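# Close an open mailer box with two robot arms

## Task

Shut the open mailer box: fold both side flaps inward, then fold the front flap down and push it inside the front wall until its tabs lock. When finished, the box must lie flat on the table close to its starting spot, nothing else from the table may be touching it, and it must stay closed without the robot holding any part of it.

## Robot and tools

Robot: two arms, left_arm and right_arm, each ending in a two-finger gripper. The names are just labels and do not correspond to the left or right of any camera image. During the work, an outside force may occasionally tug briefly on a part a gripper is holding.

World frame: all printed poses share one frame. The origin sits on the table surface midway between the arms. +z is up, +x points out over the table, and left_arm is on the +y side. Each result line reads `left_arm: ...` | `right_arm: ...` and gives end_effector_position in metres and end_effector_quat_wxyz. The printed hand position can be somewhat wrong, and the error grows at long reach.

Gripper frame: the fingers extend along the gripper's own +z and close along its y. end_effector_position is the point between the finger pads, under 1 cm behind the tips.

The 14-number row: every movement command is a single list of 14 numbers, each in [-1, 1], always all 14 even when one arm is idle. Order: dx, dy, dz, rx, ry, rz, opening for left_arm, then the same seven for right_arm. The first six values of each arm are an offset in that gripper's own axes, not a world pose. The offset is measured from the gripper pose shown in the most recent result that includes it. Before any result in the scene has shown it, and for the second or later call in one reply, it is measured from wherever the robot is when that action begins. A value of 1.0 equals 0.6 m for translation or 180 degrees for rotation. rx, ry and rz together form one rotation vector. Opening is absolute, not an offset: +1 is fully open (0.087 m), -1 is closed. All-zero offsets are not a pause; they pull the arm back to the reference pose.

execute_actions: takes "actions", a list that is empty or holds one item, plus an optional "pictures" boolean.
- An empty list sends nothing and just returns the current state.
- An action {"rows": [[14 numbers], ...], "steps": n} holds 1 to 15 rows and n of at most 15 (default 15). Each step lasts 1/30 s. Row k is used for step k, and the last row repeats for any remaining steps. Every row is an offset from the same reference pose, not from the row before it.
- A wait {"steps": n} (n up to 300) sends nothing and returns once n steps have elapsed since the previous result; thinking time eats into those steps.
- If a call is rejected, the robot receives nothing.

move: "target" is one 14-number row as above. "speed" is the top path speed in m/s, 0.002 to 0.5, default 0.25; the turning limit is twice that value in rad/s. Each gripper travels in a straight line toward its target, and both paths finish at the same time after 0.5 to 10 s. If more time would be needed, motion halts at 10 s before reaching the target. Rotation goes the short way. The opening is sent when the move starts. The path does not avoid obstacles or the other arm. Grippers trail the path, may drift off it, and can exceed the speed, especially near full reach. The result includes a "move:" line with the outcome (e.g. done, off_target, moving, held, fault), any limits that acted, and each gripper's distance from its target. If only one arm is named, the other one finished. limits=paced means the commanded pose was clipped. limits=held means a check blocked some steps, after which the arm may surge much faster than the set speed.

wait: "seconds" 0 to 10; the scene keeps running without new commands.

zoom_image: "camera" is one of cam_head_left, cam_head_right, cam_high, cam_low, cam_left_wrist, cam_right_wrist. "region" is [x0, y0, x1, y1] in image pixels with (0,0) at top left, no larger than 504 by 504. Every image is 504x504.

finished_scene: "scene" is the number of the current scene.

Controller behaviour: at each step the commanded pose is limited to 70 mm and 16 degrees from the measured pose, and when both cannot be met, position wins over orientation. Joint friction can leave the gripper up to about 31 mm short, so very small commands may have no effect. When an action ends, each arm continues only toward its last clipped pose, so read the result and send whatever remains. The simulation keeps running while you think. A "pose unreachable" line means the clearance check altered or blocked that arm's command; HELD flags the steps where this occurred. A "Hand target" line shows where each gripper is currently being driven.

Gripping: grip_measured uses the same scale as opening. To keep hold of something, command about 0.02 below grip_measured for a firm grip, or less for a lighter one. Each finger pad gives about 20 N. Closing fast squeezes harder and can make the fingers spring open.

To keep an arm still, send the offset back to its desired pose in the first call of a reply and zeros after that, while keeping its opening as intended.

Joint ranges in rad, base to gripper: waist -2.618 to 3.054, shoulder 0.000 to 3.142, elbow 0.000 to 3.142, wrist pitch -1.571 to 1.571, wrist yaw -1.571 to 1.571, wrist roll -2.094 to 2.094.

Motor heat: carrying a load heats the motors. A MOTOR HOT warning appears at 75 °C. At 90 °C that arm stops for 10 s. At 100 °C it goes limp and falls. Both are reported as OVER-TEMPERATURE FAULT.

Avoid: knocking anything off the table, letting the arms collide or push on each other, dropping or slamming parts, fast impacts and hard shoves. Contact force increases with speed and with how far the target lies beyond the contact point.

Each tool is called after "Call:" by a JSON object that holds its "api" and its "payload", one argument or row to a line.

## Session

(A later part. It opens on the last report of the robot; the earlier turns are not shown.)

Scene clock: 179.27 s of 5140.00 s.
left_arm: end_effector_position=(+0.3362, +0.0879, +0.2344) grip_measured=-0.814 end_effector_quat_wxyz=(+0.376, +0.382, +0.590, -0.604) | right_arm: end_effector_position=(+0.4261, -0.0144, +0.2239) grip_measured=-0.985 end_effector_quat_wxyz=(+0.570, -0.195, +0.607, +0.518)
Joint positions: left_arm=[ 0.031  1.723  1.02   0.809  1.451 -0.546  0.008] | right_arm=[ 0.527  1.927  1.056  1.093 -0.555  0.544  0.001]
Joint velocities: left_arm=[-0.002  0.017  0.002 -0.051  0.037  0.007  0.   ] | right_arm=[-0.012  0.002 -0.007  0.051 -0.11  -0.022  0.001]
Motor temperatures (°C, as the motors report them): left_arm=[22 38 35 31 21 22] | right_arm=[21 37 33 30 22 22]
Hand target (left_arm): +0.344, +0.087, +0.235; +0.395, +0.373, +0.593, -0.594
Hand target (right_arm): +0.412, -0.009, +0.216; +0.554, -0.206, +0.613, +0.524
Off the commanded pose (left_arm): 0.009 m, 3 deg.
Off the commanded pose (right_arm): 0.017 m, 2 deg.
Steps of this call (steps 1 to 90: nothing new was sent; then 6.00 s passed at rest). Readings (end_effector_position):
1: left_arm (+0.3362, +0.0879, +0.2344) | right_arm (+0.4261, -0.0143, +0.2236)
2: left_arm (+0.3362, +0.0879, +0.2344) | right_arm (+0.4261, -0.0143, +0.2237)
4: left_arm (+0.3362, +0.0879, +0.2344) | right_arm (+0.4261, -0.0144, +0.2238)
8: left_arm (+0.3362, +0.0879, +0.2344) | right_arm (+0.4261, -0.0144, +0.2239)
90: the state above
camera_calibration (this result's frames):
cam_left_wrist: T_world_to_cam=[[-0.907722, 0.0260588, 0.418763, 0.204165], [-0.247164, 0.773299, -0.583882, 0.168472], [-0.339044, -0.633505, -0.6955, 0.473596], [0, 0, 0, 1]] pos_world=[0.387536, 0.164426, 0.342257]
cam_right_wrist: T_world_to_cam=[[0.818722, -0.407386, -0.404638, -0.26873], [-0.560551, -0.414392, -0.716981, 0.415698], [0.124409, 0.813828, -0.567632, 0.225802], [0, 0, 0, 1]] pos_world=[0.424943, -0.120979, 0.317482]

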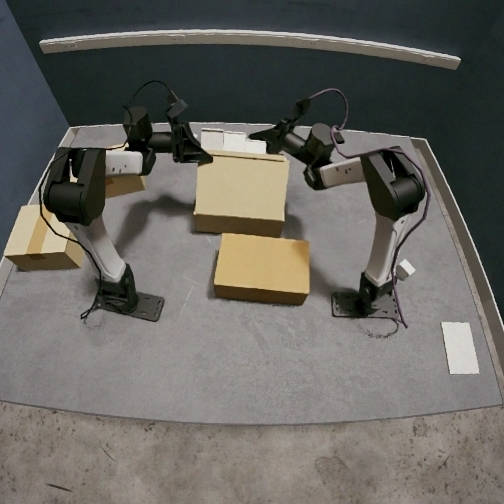

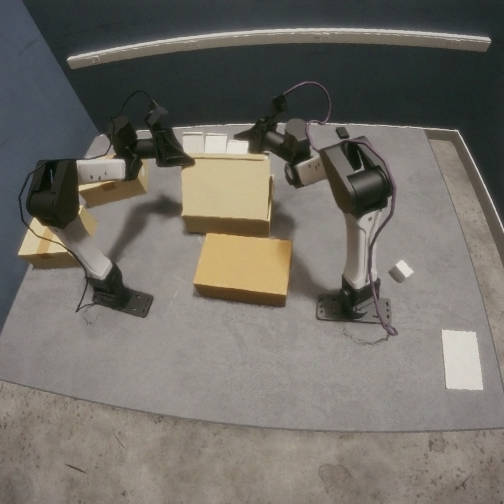

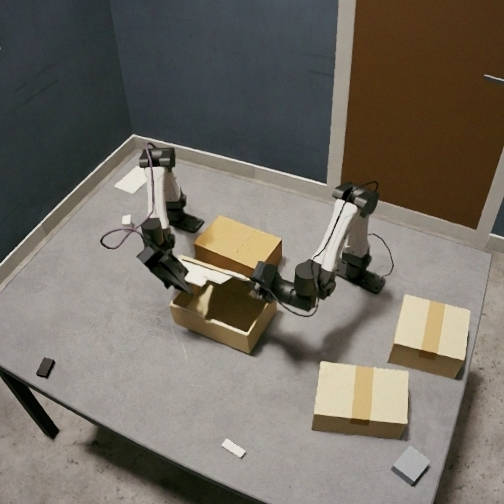

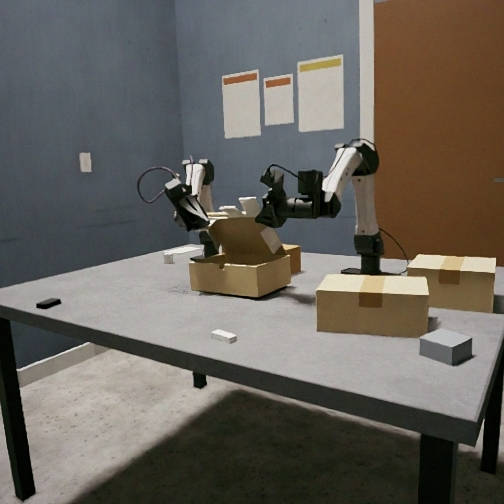

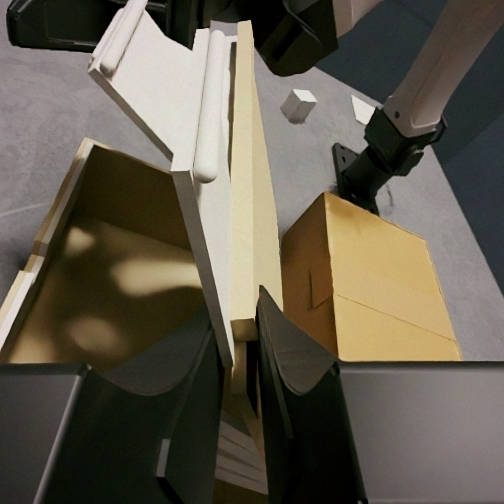

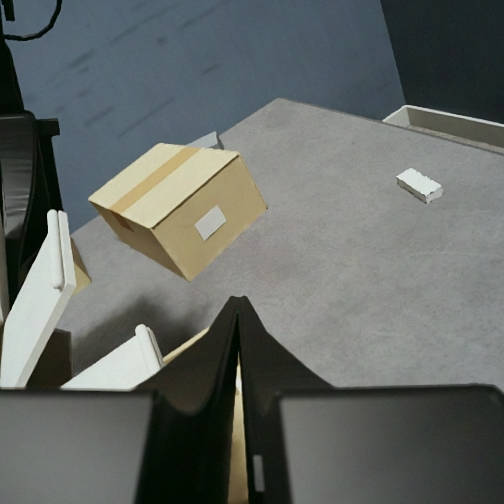

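Call:
{"api": "move", "payload": {
  "target": [0,0,0,0,0,0,-0.5, -0.057,0.128,0.082,0,0,0,-1],
  "speed": 0.15
}}

Call:
{"api": "move", "payload": {
  "target": [0.09,0,0,0,0,0,-0.5, 0,0,0,0,0,0,-1],
  "speed": 0.08
}}

Call:
{"api": "move", "payload": {
  "target": [0,0,0,0,0,0,-1, 0,0,0,0,0,0,-1]
}}

Scene clock: 183.30 s of 5140.00 s.
left_arm: end_effector_position=(+0.3471, +0.1061, +0.2345) grip_measured=-0.499 end_effector_quat_wxyz=(+0.389, +0.364, +0.601, -0.596) | right_arm: end_effector_position=(+0.4196, +0.0149, +0.2925) grip_measured=-0.985 end_effector_quat_wxyz=(+0.596, -0.176, +0.607, +0.496)
Joint positions: left_arm=[ 0.084  1.723  1.02   0.809  1.453 -0.553  0.022] | right_arm=[ 0.629  1.811  1.198  0.832 -0.383  0.495  0.001]
Joint velocities: left_arm=[-0.007  0.002 -0.012  0.066 -0.037  0.022 -0.   ] | right_arm=[ 0.007 -0.002 -0.012 -0.037 -0.007 -0.022  0.   ]
Motor temperatures (°C, as the motors report them): left_arm=[22 38 35 31 21 22] | right_arm=[21 37 33 30 22 22]
Hand target (left_arm): +0.336, +0.089, +0.234; +0.376, +0.382, +0.590, -0.604
Hand target (right_arm): +0.396, +0.042, +0.295; +0.571, -0.195, +0.607, +0.517
Off the commanded pose (left_arm): 0.021 m, 3 deg.
Off the commanded pose (right_arm): 0.038 m, 4 deg.
move: off_target (left_arm, right_arm)
camera_calibration (this result's frames):
cam_left_wrist: T_world_to_cam=[[-0.904802, -0.0209388, 0.425317, 0.21605], [-0.291084, 0.759418, -0.581854, 0.173399], [-0.31081, -0.650266, -0.693218, 0.480373], [0, 0, 0, 1]] pos_world=[0.39526, 0.185212, 0.342006]
cam_right_wrist: T_world_to_cam=[[0.794348, -0.465337, -0.390477, -0.216717], [-0.574848, -0.368037, -0.73082, 0.482716], [0.196368, 0.804991, -0.559847, 0.209353], [0, 0, 0, 1]] pos_world=[0.408527, -0.0917166, 0.385361]

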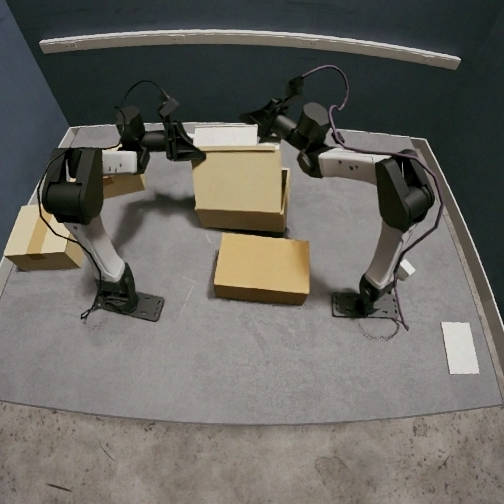

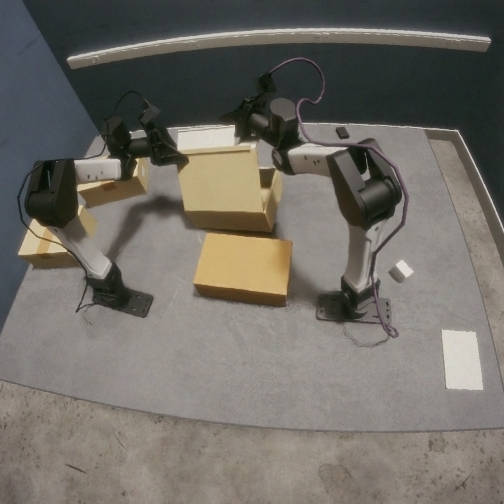

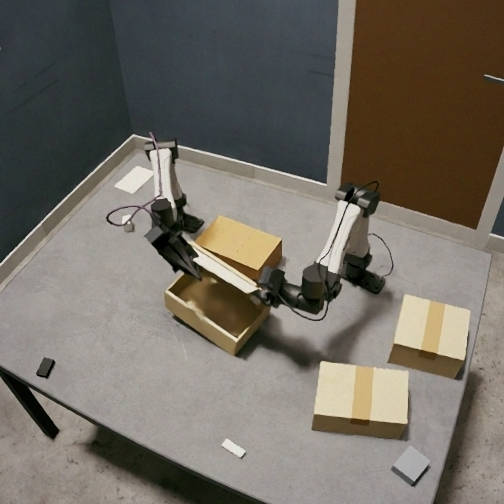

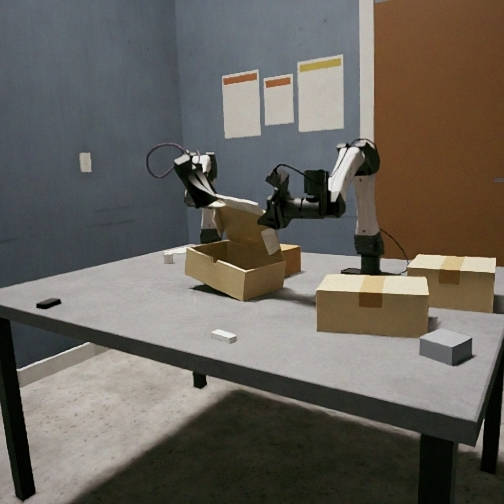

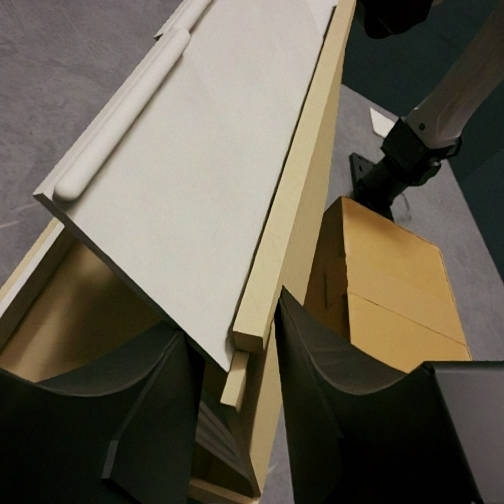

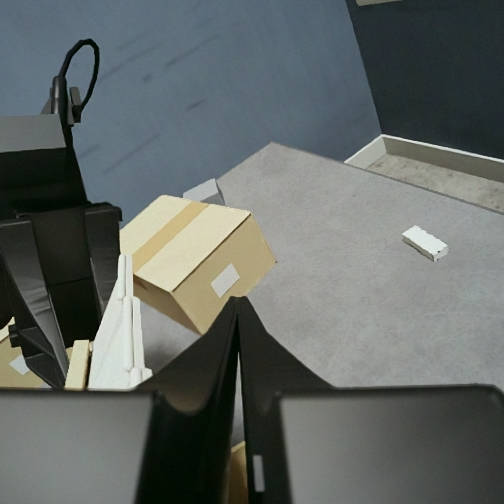

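Scene clock: 184.50 s of 5140.00 s.
left_arm: end_effector_position=(+0.3269, +0.1074, +0.1965) grip_measured=-0.500 end_effector_quat_wxyz=(+0.397, +0.369, +0.598, -0.590) | right_arm: end_effector_position=(+0.4234, +0.0112, +0.2926) grip_measured=-0.985 end_effector_quat_wxyz=(+0.600, -0.172, +0.608, +0.492)
Joint positions: left_arm=[ 0.083  1.723  0.851  0.966  1.445 -0.518  0.022] | right_arm=[ 0.622  1.811  1.198  0.832 -0.377  0.494  0.001]
Joint velocities: left_arm=[-0.012 -0.012  0.007  0.051 -0.037 -0.051 -0.001] | right_arm=[ 0.007 -0.002 -0.002  0.007 -0.037 -0.051 -0.   ]
Motor temperatures (°C, as the motors report them): left_arm=[22 38 35 31 21 22] | right_arm=[21 37 33 31 22 22]
Hand target (left_arm): +0.323, +0.104, +0.186; +0.389, +0.365, +0.602, -0.595
Hand target (right_arm): +0.420, +0.015, +0.292; +0.596, -0.176, +0.607, +0.496
Off the commanded pose (left_arm): 0.011 m, 1 deg.
Off the commanded pose (right_arm): 0.005 m, 1 deg.
move: off_target (left_arm)
camera_calibration (this result's frames):
cam_left_wrist: T_world_to_cam=[[-0.913506, -0.0275179, 0.405893, 0.221337], [-0.28355, 0.758513, -0.586735, 0.142972], [-0.29173, -0.651076, -0.700709, 0.443906], [0, 0, 0, 1]] pos_world=[0.372232, 0.186662, 0.305096]
cam_right_wrist: T_world_to_cam=[[0.78792, -0.476083, -0.390548, -0.218566], [-0.579734, -0.359711, -0.731106, 0.485668], [0.207583, 0.802467, -0.559425, 0.206793], [0, 0, 0, 1]] pos_world=[0.410844, -0.0953, 0.3854]

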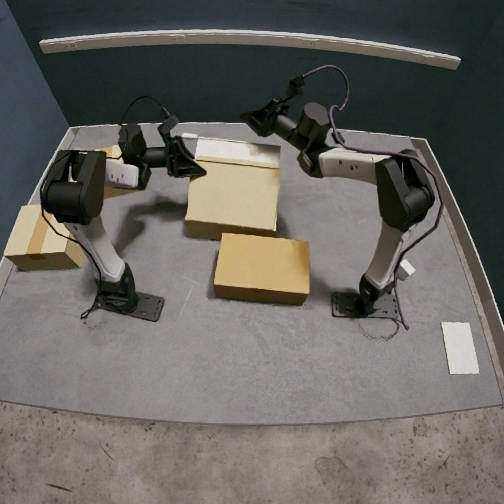

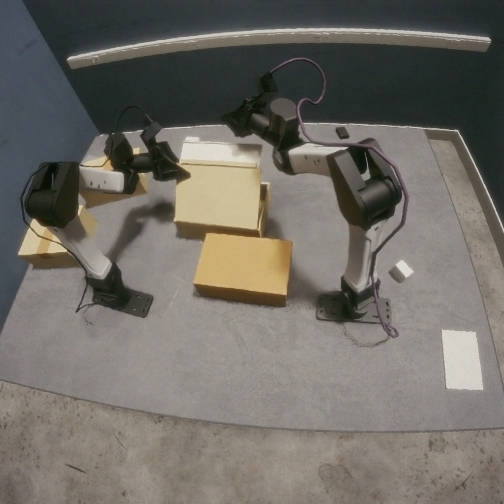

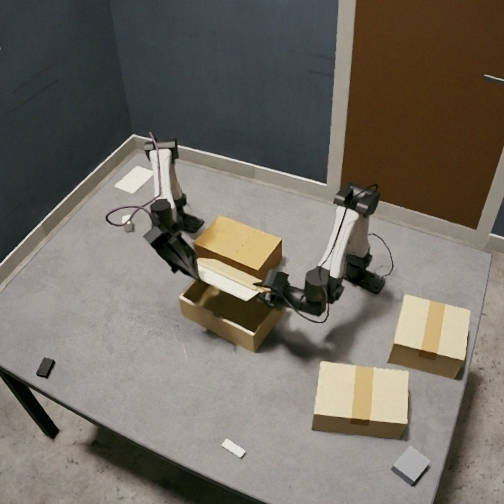

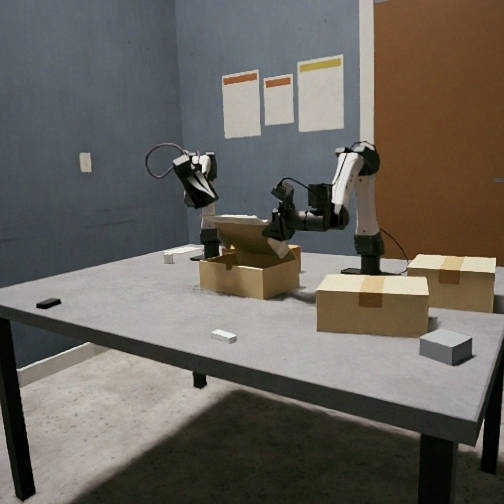

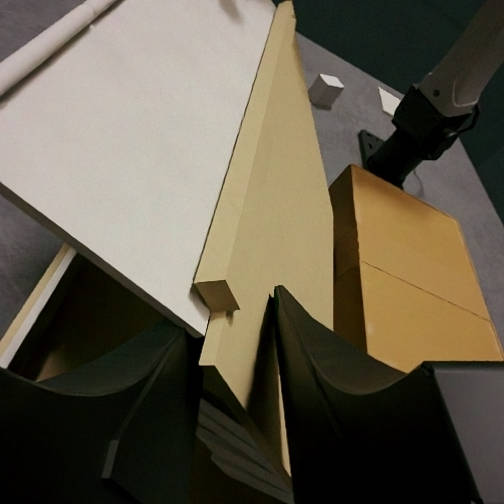

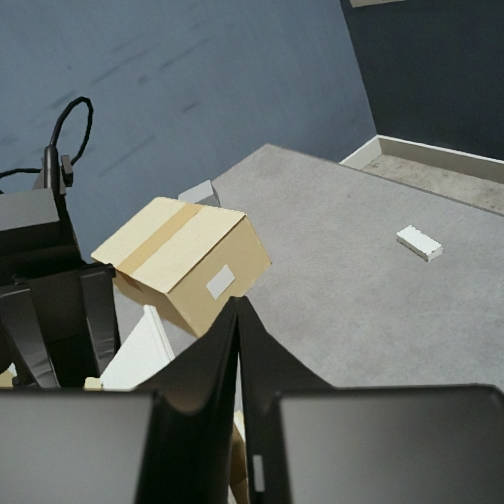

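Scene clock: 185.00 s of 5140.00 s.
left_arm: end_effector_position=(+0.3234, +0.1075, +0.1982) grip_measured=-0.676 end_effector_quat_wxyz=(+0.381, +0.358, +0.605, -0.600) | right_arm: end_effector_position=(+0.4234, +0.0112, +0.2926) grip_measured=-0.985 end_effector_quat_wxyz=(+0.600, -0.172, +0.608, +0.492)
Joint positions: left_arm=[ 0.083  1.719  0.851  0.964  1.453 -0.567  0.014] | right_arm=[ 0.622  1.811  1.198  0.832 -0.377  0.494  0.001]
Joint velocities: left_arm=[-0.007 -0.012  0.002  0.022  0.007 -0.081 -0.001] | right_arm=[-0.002 -0.012  0.002 -0.066  0.022 -0.022 -0.   ]
Motor temperatures (°C, as the motors report them): left_arm=[22 38 35 31 21 22] | right_arm=[21 37 33 31 22 22]
Hand target (left_arm): +0.327, +0.107, +0.197; +0.397, +0.369, +0.598, -0.591
Hand target (right_arm): +0.423, +0.011, +0.293; +0.600, -0.172, +0.608, +0.492
Off the commanded pose (left_arm): 0.004 m, 3 deg.
Off the commanded pose (right_arm): 0.000 m, 0 deg.
move: off_target (left_arm)
camera_calibration (this result's frames):
cam_left_wrist: T_world_to_cam=[[-0.893873, -0.0193204, 0.447903, 0.201838], [-0.304033, 0.760353, -0.573957, 0.146799], [-0.329475, -0.649222, -0.685534, 0.453138], [0, 0, 0, 1]] pos_world=[0.374347, 0.186468, 0.304494]
cam_right_wrist: T_world_to_cam=[[0.78792, -0.476083, -0.390548, -0.218566], [-0.579734, -0.359711, -0.731106, 0.485668], [0.207583, 0.802467, -0.559425, 0.206793], [0, 0, 0, 1]] pos_world=[0.410844, -0.0953, 0.3854]

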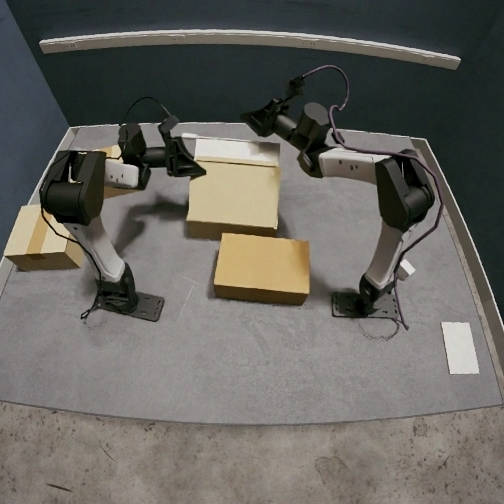

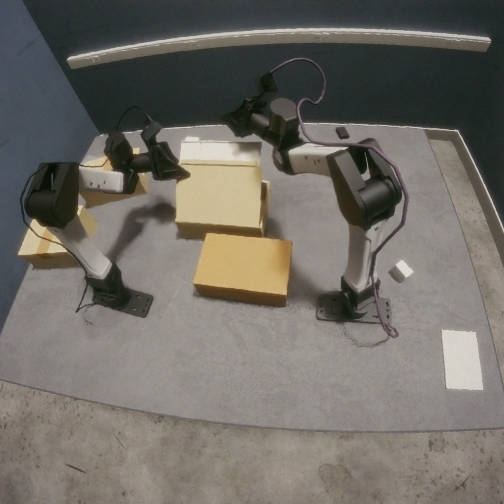

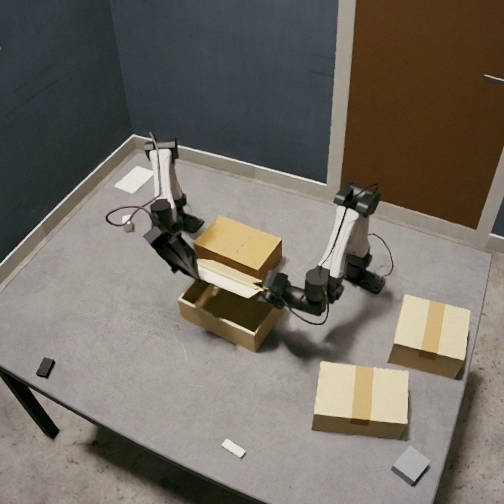

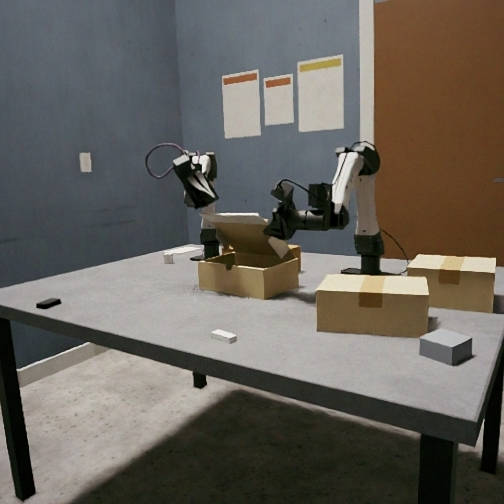

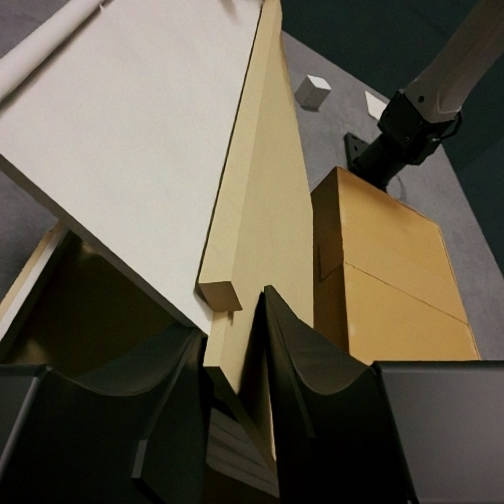

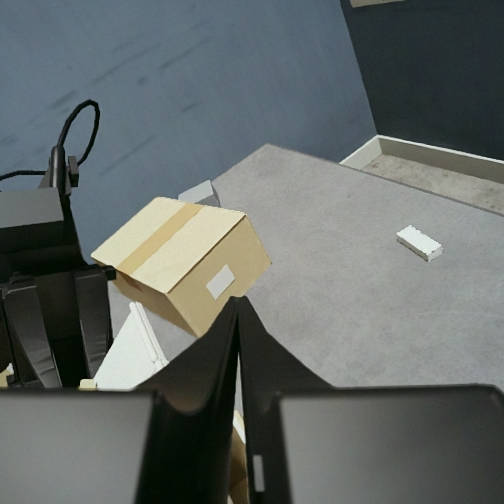

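Call:
{"api": "move", "payload": {
  "target": [-0.02,0.06,0.06,-0.035,-0.013,0,-1, 0,0,0,0,0,0,-1],
  "speed": 0.05
}}

Scene clock: 190.27 s of 5140.00 s.
left_arm: end_effector_position=(+0.3524, +0.0759, +0.2067) grip_measured=-0.755 end_effector_quat_wxyz=(+0.409, +0.329, +0.618, -0.585) | right_arm: end_effector_position=(+0.4234, +0.0112, +0.2926) grip_measured=-0.985 end_effector_quat_wxyz=(+0.600, -0.172, +0.608, +0.492)
Joint positions: left_arm=[-0.001  1.754  0.939  0.881  1.279 -0.534  0.011] | right_arm=[ 0.622  1.811  1.198  0.832 -0.377  0.494  0.001]
Joint velocities: left_arm=[-0.012  0.012 -0.007  0.037 -0.11   0.007  0.   ] | right_arm=[-0.002 -0.002  0.012 -0.095 -0.007  0.037 -0.002]
Motor temperatures (°C, as the motors report them): left_arm=[22 38 35 31 21 22] | right_arm=[21 37 34 31 22 22]
Hand target (left_arm): +0.361, +0.073, +0.193; +0.412, +0.323, +0.628, -0.575
Hand target (right_arm): +0.423, +0.011, +0.293; +0.600, -0.172, +0.608, +0.492
Off the commanded pose (left_arm): 0.017 m, 2 deg.
Off the commanded pose (right_arm): 0.000 m, 0 deg.
After step 90, 0.80 s passed at rest.
move: off_target (left_arm)
camera_calibration (this result's frames):
cam_left_wrist: T_world_to_cam=[[-0.889191, -0.0962874, 0.447291, 0.227668], [-0.370269, 0.725722, -0.579851, 0.21175], [-0.268776, -0.681216, -0.680958, 0.428129], [0, 0, 0, 1]] pos_world=[0.395916, 0.159898, 0.312488]
cam_right_wrist: T_world_to_cam=[[0.78792, -0.476083, -0.390548, -0.218566], [-0.579734, -0.359711, -0.731106, 0.485668], [0.207583, 0.802467, -0.559425, 0.206793], [0, 0, 0, 1]] pos_world=[0.410844, -0.0953, 0.3854]

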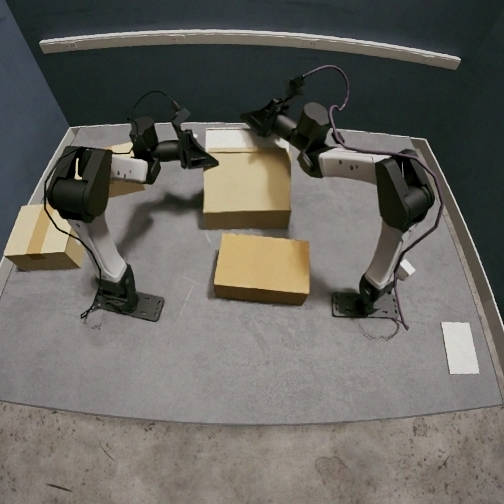

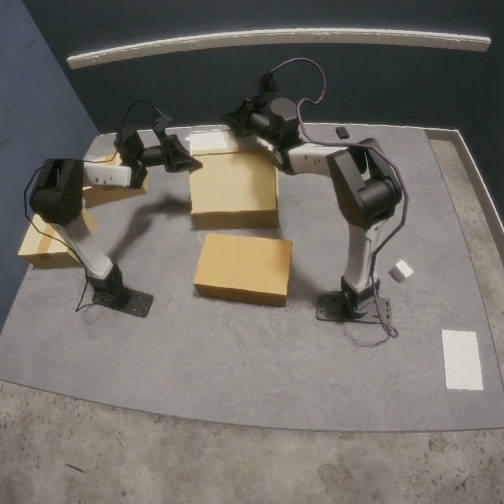

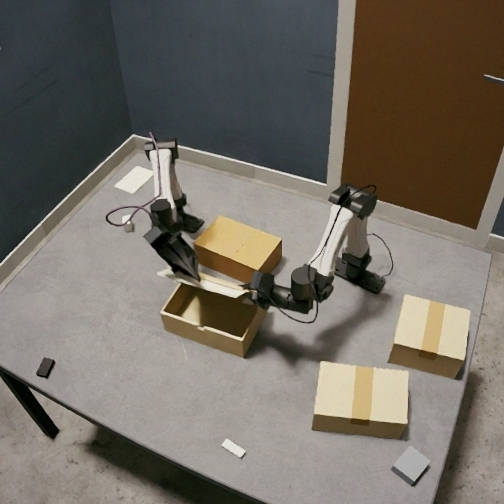

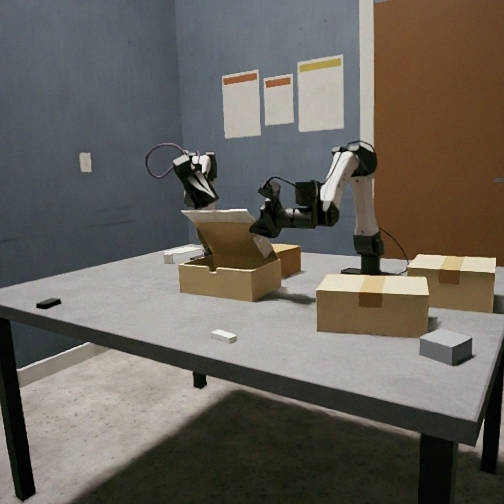

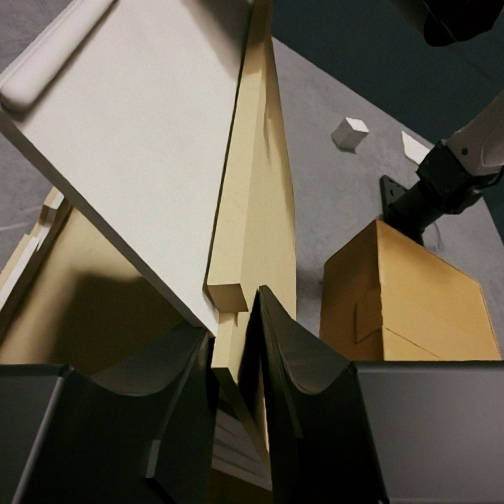

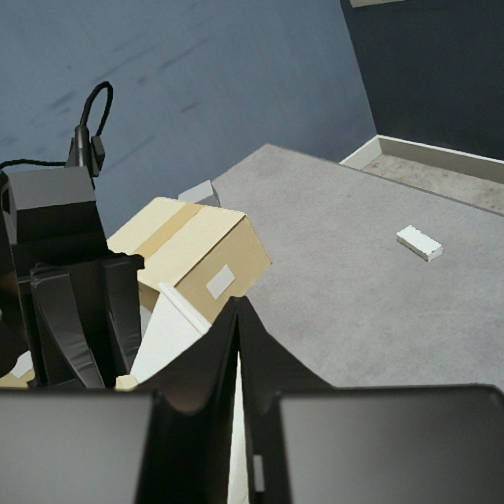

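Call:
{"api": "move", "payload": {
  "target": [0,0,-0.02,0,0,0,-1, 0.12,-0.06,-0.02,0,0,0,-1],
  "speed": 0.06
}}

Call:
{"api": "wait", "payload": {
  "seconds": 6
}}

Scene clock: 194.00 s of 5140.00 s.
left_arm: end_effector_position=(+0.3480, +0.0801, +0.2097) grip_measured=-0.802 end_effector_quat_wxyz=(+0.393, +0.323, +0.621, -0.596) | right_arm: end_effector_position=(+0.4261, +0.0121, +0.2641) grip_measured=-0.985 end_effector_quat_wxyz=(+0.638, -0.175, +0.558, +0.502)
Joint positions: left_arm=[ 0.011  1.75   0.939  0.887  1.309 -0.582  0.009] | right_arm=[ 0.622  1.935  1.106  1.175 -0.372  0.494  0.001]
Joint velocities: left_arm=[-0.002 -0.027 -0.002 -0.007 -0.022  0.037  0.001] | right_arm=[ 0.002 -0.017 -0.002  0.081  0.007  0.022  0.   ]
Motor temperatures (°C, as the motors report them): left_arm=[22 38 35 31 21 22] | right_arm=[21 37 33 31 22 22]
Hand target (left_arm): +0.351, +0.088, +0.206; +0.409, +0.329, +0.619, -0.585
Hand target (right_arm): +0.427, +0.012, +0.213; +0.600, -0.171, +0.607, +0.492
Off the commanded pose (left_arm): 0.009 m, 2 deg.
Off the commanded pose (right_arm): 0.053 m, 7 deg.
move: off_target (right_arm)
camera_calibration (this result's frames):
cam_left_wrist: T_world_to_cam=[[-0.874081, -0.0773373, 0.479585, 0.209255], [-0.377373, 0.729769, -0.570111, 0.208879], [-0.305895, -0.679305, -0.667062, 0.441629], [0, 0, 0, 1]] pos_world=[0.396823, 0.16375, 0.313322]
cam_right_wrist: T_world_to_cam=[[0.824564, -0.453915, -0.33772, -0.26121], [-0.499218, -0.302845, -0.811829, 0.453047], [0.266224, 0.838001, -0.476318, 0.142224], [0, 0, 0, 1]] pos_world=[0.40369, -0.100548, 0.347325]

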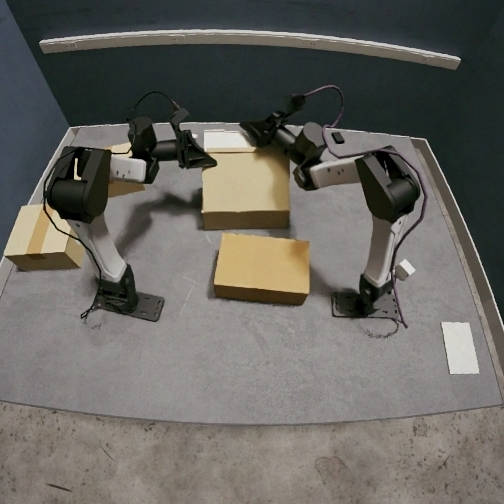

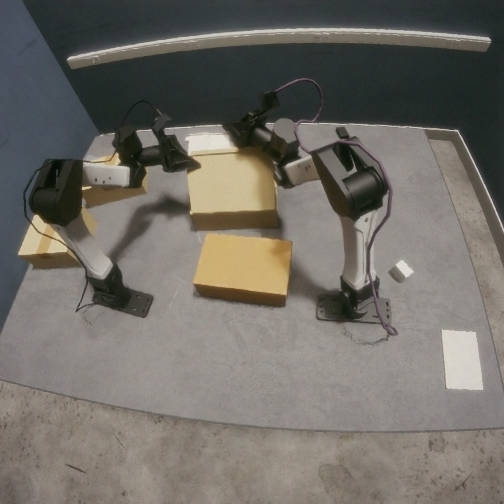

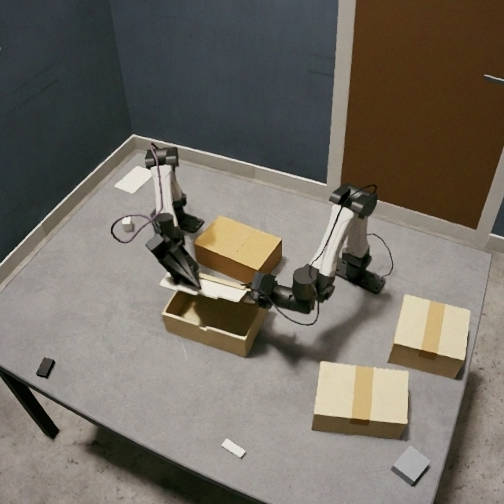

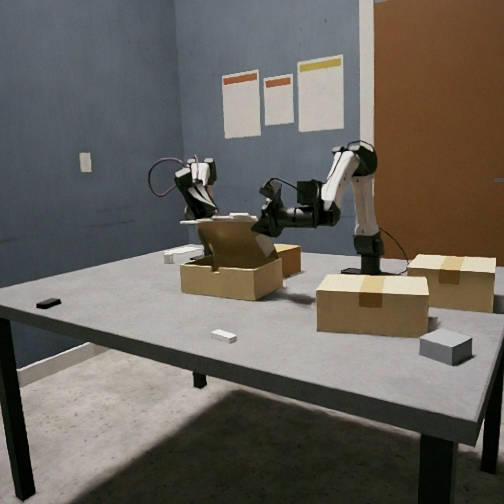

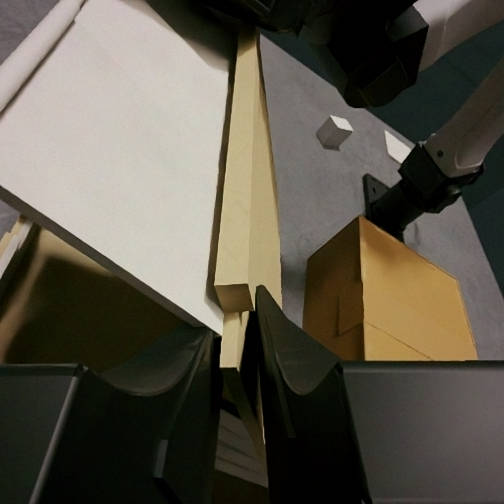

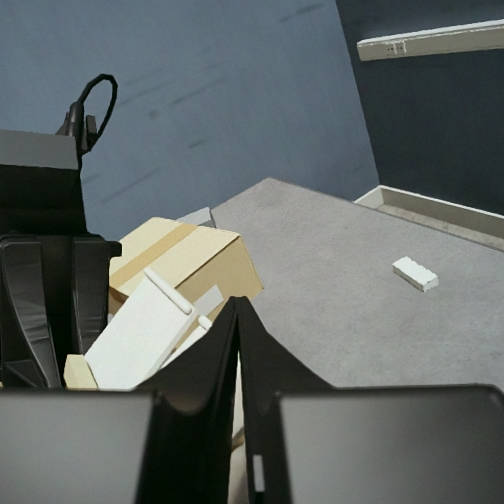

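Scene clock: 200.00 s of 5140.00 s.
left_arm: end_effector_position=(+0.3479, +0.0801, +0.2097) grip_measured=-0.802 end_effector_quat_wxyz=(+0.393, +0.323, +0.621, -0.596) | right_arm: end_effector_position=(+0.4260, +0.0120, +0.2643) grip_measured=-0.985 end_effector_quat_wxyz=(+0.638, -0.175, +0.557, +0.502)
Joint positions: left_arm=[ 0.011  1.75   0.939  0.887  1.31  -0.582  0.009] | right_arm=[ 0.622  1.935  1.105  1.179 -0.372  0.494  0.001]
Joint velocities: left_arm=[ 0.002 -0.012  0.012  0.007 -0.037 -0.007 -0.   ] | right_arm=[ 0.002 -0.007 -0.007 -0.007 -0.051 -0.007 -0.001]
Motor temperatures (°C, as the motors report them): left_arm=[22 38 35 31 21 22] | right_arm=[21 37 33 30 22 22]
Hand target (left_arm): +0.351, +0.088, +0.206; +0.409, +0.329, +0.618, -0.585
Hand target (right_arm): +0.427, +0.012, +0.213; +0.600, -0.171, +0.607, +0.492
Off the commanded pose (left_arm): 0.009 m, 2 deg.
Off the commanded pose (right_arm): 0.053 m, 7 deg.
Steps of this call (steps 1 to 90: nothing new was sent; then 3.00 s passed at rest). Readings (end_effector_position):
1: left_arm (+0.3480, +0.0801, +0.2097) | right_arm (+0.4260, +0.0121, +0.2641)
2: left_arm (+0.3479, +0.0801, +0.2097) | right_arm (+0.4261, +0.0121, +0.2640)
4: left_arm (+0.3479, +0.0801, +0.2097) | right_arm (+0.4261, +0.0121, +0.2642)
8: left_arm (+0.3479, +0.0801, +0.2097) | right_arm (+0.4260, +0.0120, +0.2642)
90: the state above
camera_calibration (this result's frames):
cam_left_wrist: T_world_to_cam=[[-0.874112, -0.0770186, 0.479579, 0.209185], [-0.377093, 0.729929, -0.570091, 0.208735], [-0.306151, -0.67917, -0.667083, 0.441688], [0, 0, 0, 1]] pos_world=[0.396787, 0.163731, 0.31332]
cam_right_wrist: T_world_to_cam=[[0.824917, -0.453823, -0.336982, -0.261495], [-0.498085, -0.301733, -0.812938, 0.452914], [0.267251, 0.838452, -0.474947, 0.141616], [0, 0, 0, 1]] pos_world=[0.403454, -0.100751, 0.347332]

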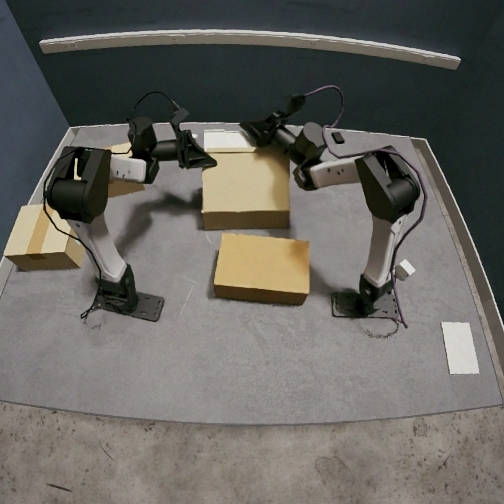

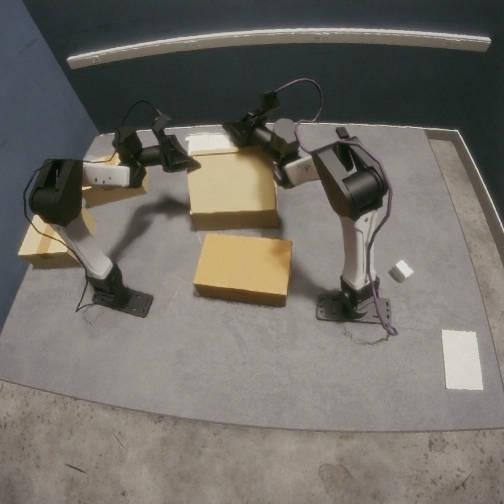

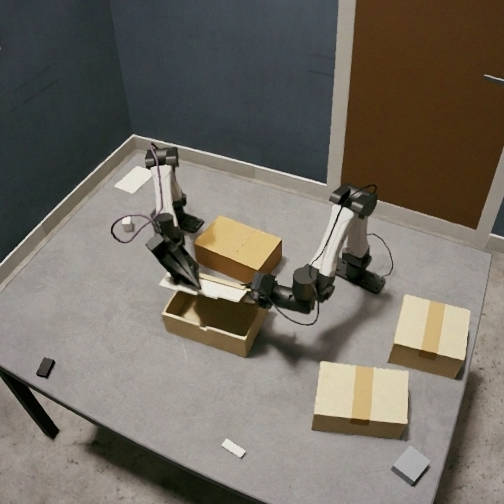

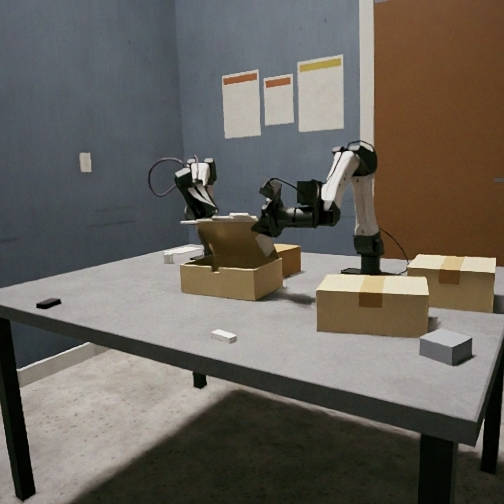

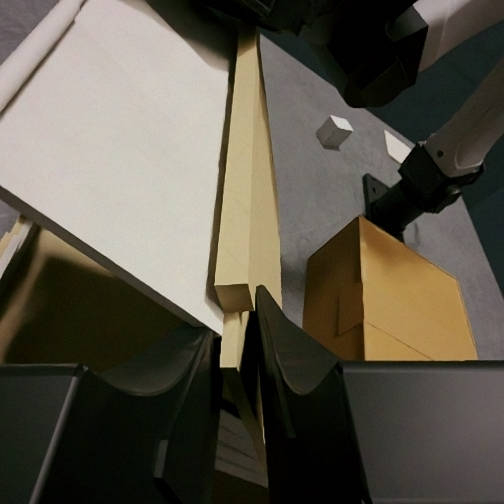

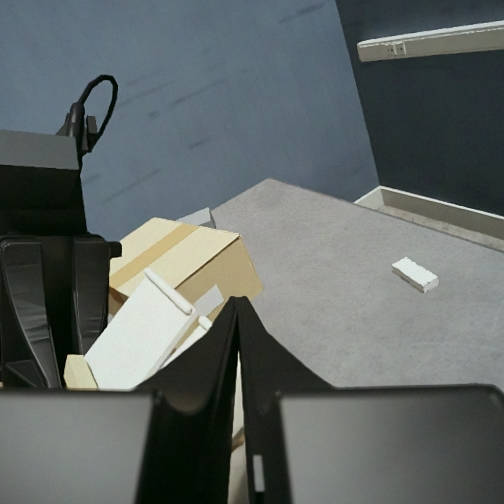

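Call:
{"api": "move", "payload": {
  "target": [0,0,0,0,0,0,-1, -0.05,0.02,0,0,0.25,0,-1],
  "speed": 0.1
}}

Scene clock: 206.30 s of 5140.00 s.
left_arm: end_effector_position=(+0.3461, +0.0800, +0.2106) grip_measured=-0.828 end_effector_quat_wxyz=(+0.385, +0.318, +0.623, -0.602) | right_arm: end_effector_position=(+0.4162, +0.0045, +0.2963) grip_measured=-0.985 end_effector_quat_wxyz=(+0.377, -0.352, +0.757, +0.403)
Joint positions: left_arm=[ 0.011  1.75   0.939  0.892  1.316 -0.608  0.008] | right_arm=[ 0.57   2.023  2.133 -0.629 -0.66   0.047  0.001]
Joint velocities: left_arm=[-0.012 -0.012  0.002 -0.095  0.007 -0.037 -0.001] | right_arm=[-0.007 -0.032 -0.007 -0.051  0.007 -0.081 -0.001]
Motor temperatures (°C, as the motors report them): left_arm=[22 38 35 31 21 22] | right_arm=[21 37 33 30 22 22]
Hand target (left_arm): +0.348, +0.080, +0.210; +0.393, +0.323, +0.621, -0.596
Hand target (right_arm): +0.419, +0.003, +0.296; +0.376, -0.354, +0.756, +0.402
Off the commanded pose (left_arm): 0.002 m, 1 deg.
Off the commanded pose (right_arm): 0.004 m, 1 deg.
move: done
camera_calibration (this result's frames):
cam_left_wrist: T_world_to_cam=[[-0.864387, -0.0701741, 0.497907, 0.199368], [-0.384365, 0.730637, -0.564299, 0.209884], [-0.32419, -0.679151, -0.658525, 0.446153], [0, 0, 0, 1]] pos_world=[0.397641, 0.163646, 0.312974]
cam_right_wrist: T_world_to_cam=[[0.832123, -0.444778, -0.331275, -0.25077], [-0.531979, -0.808975, -0.250117, 0.321432], [-0.156747, 0.38436, -0.909779, 0.473162], [0, 0, 0, 1]] pos_world=[0.453833, -0.0333714, 0.427795]

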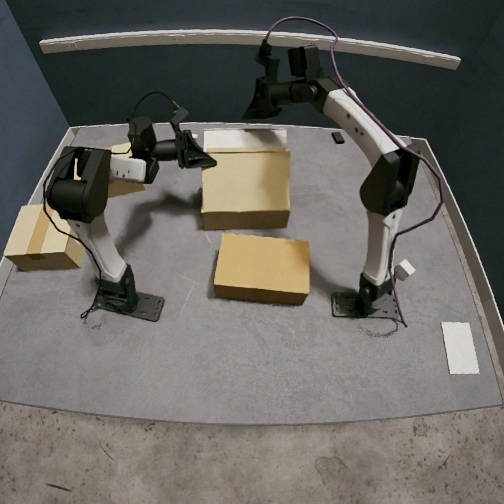

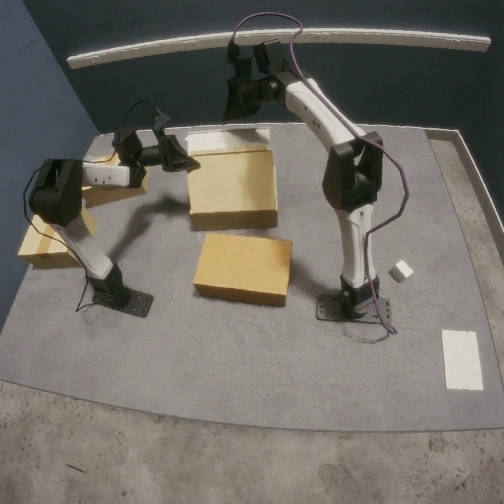

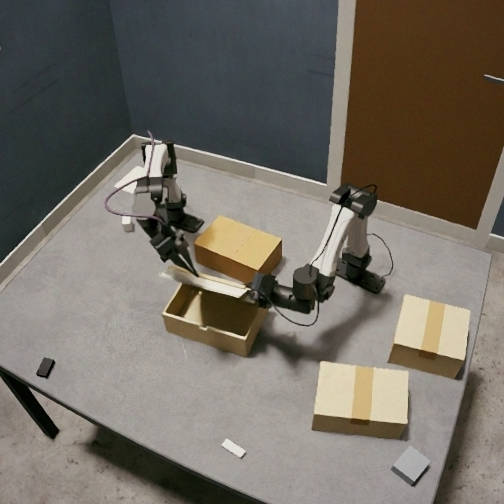

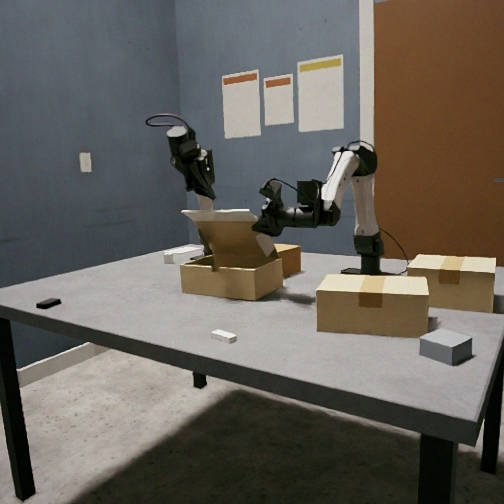

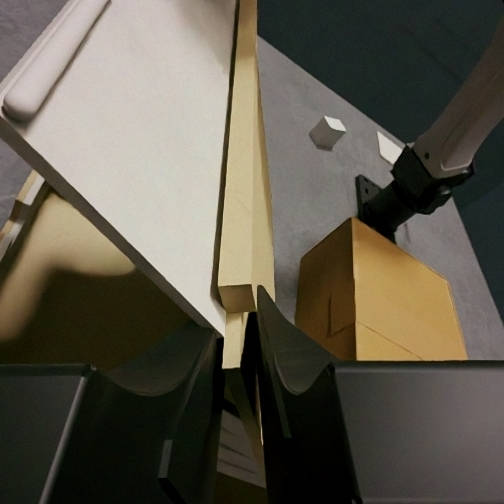

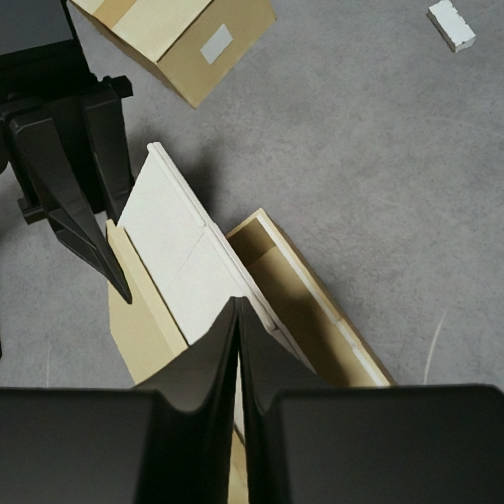

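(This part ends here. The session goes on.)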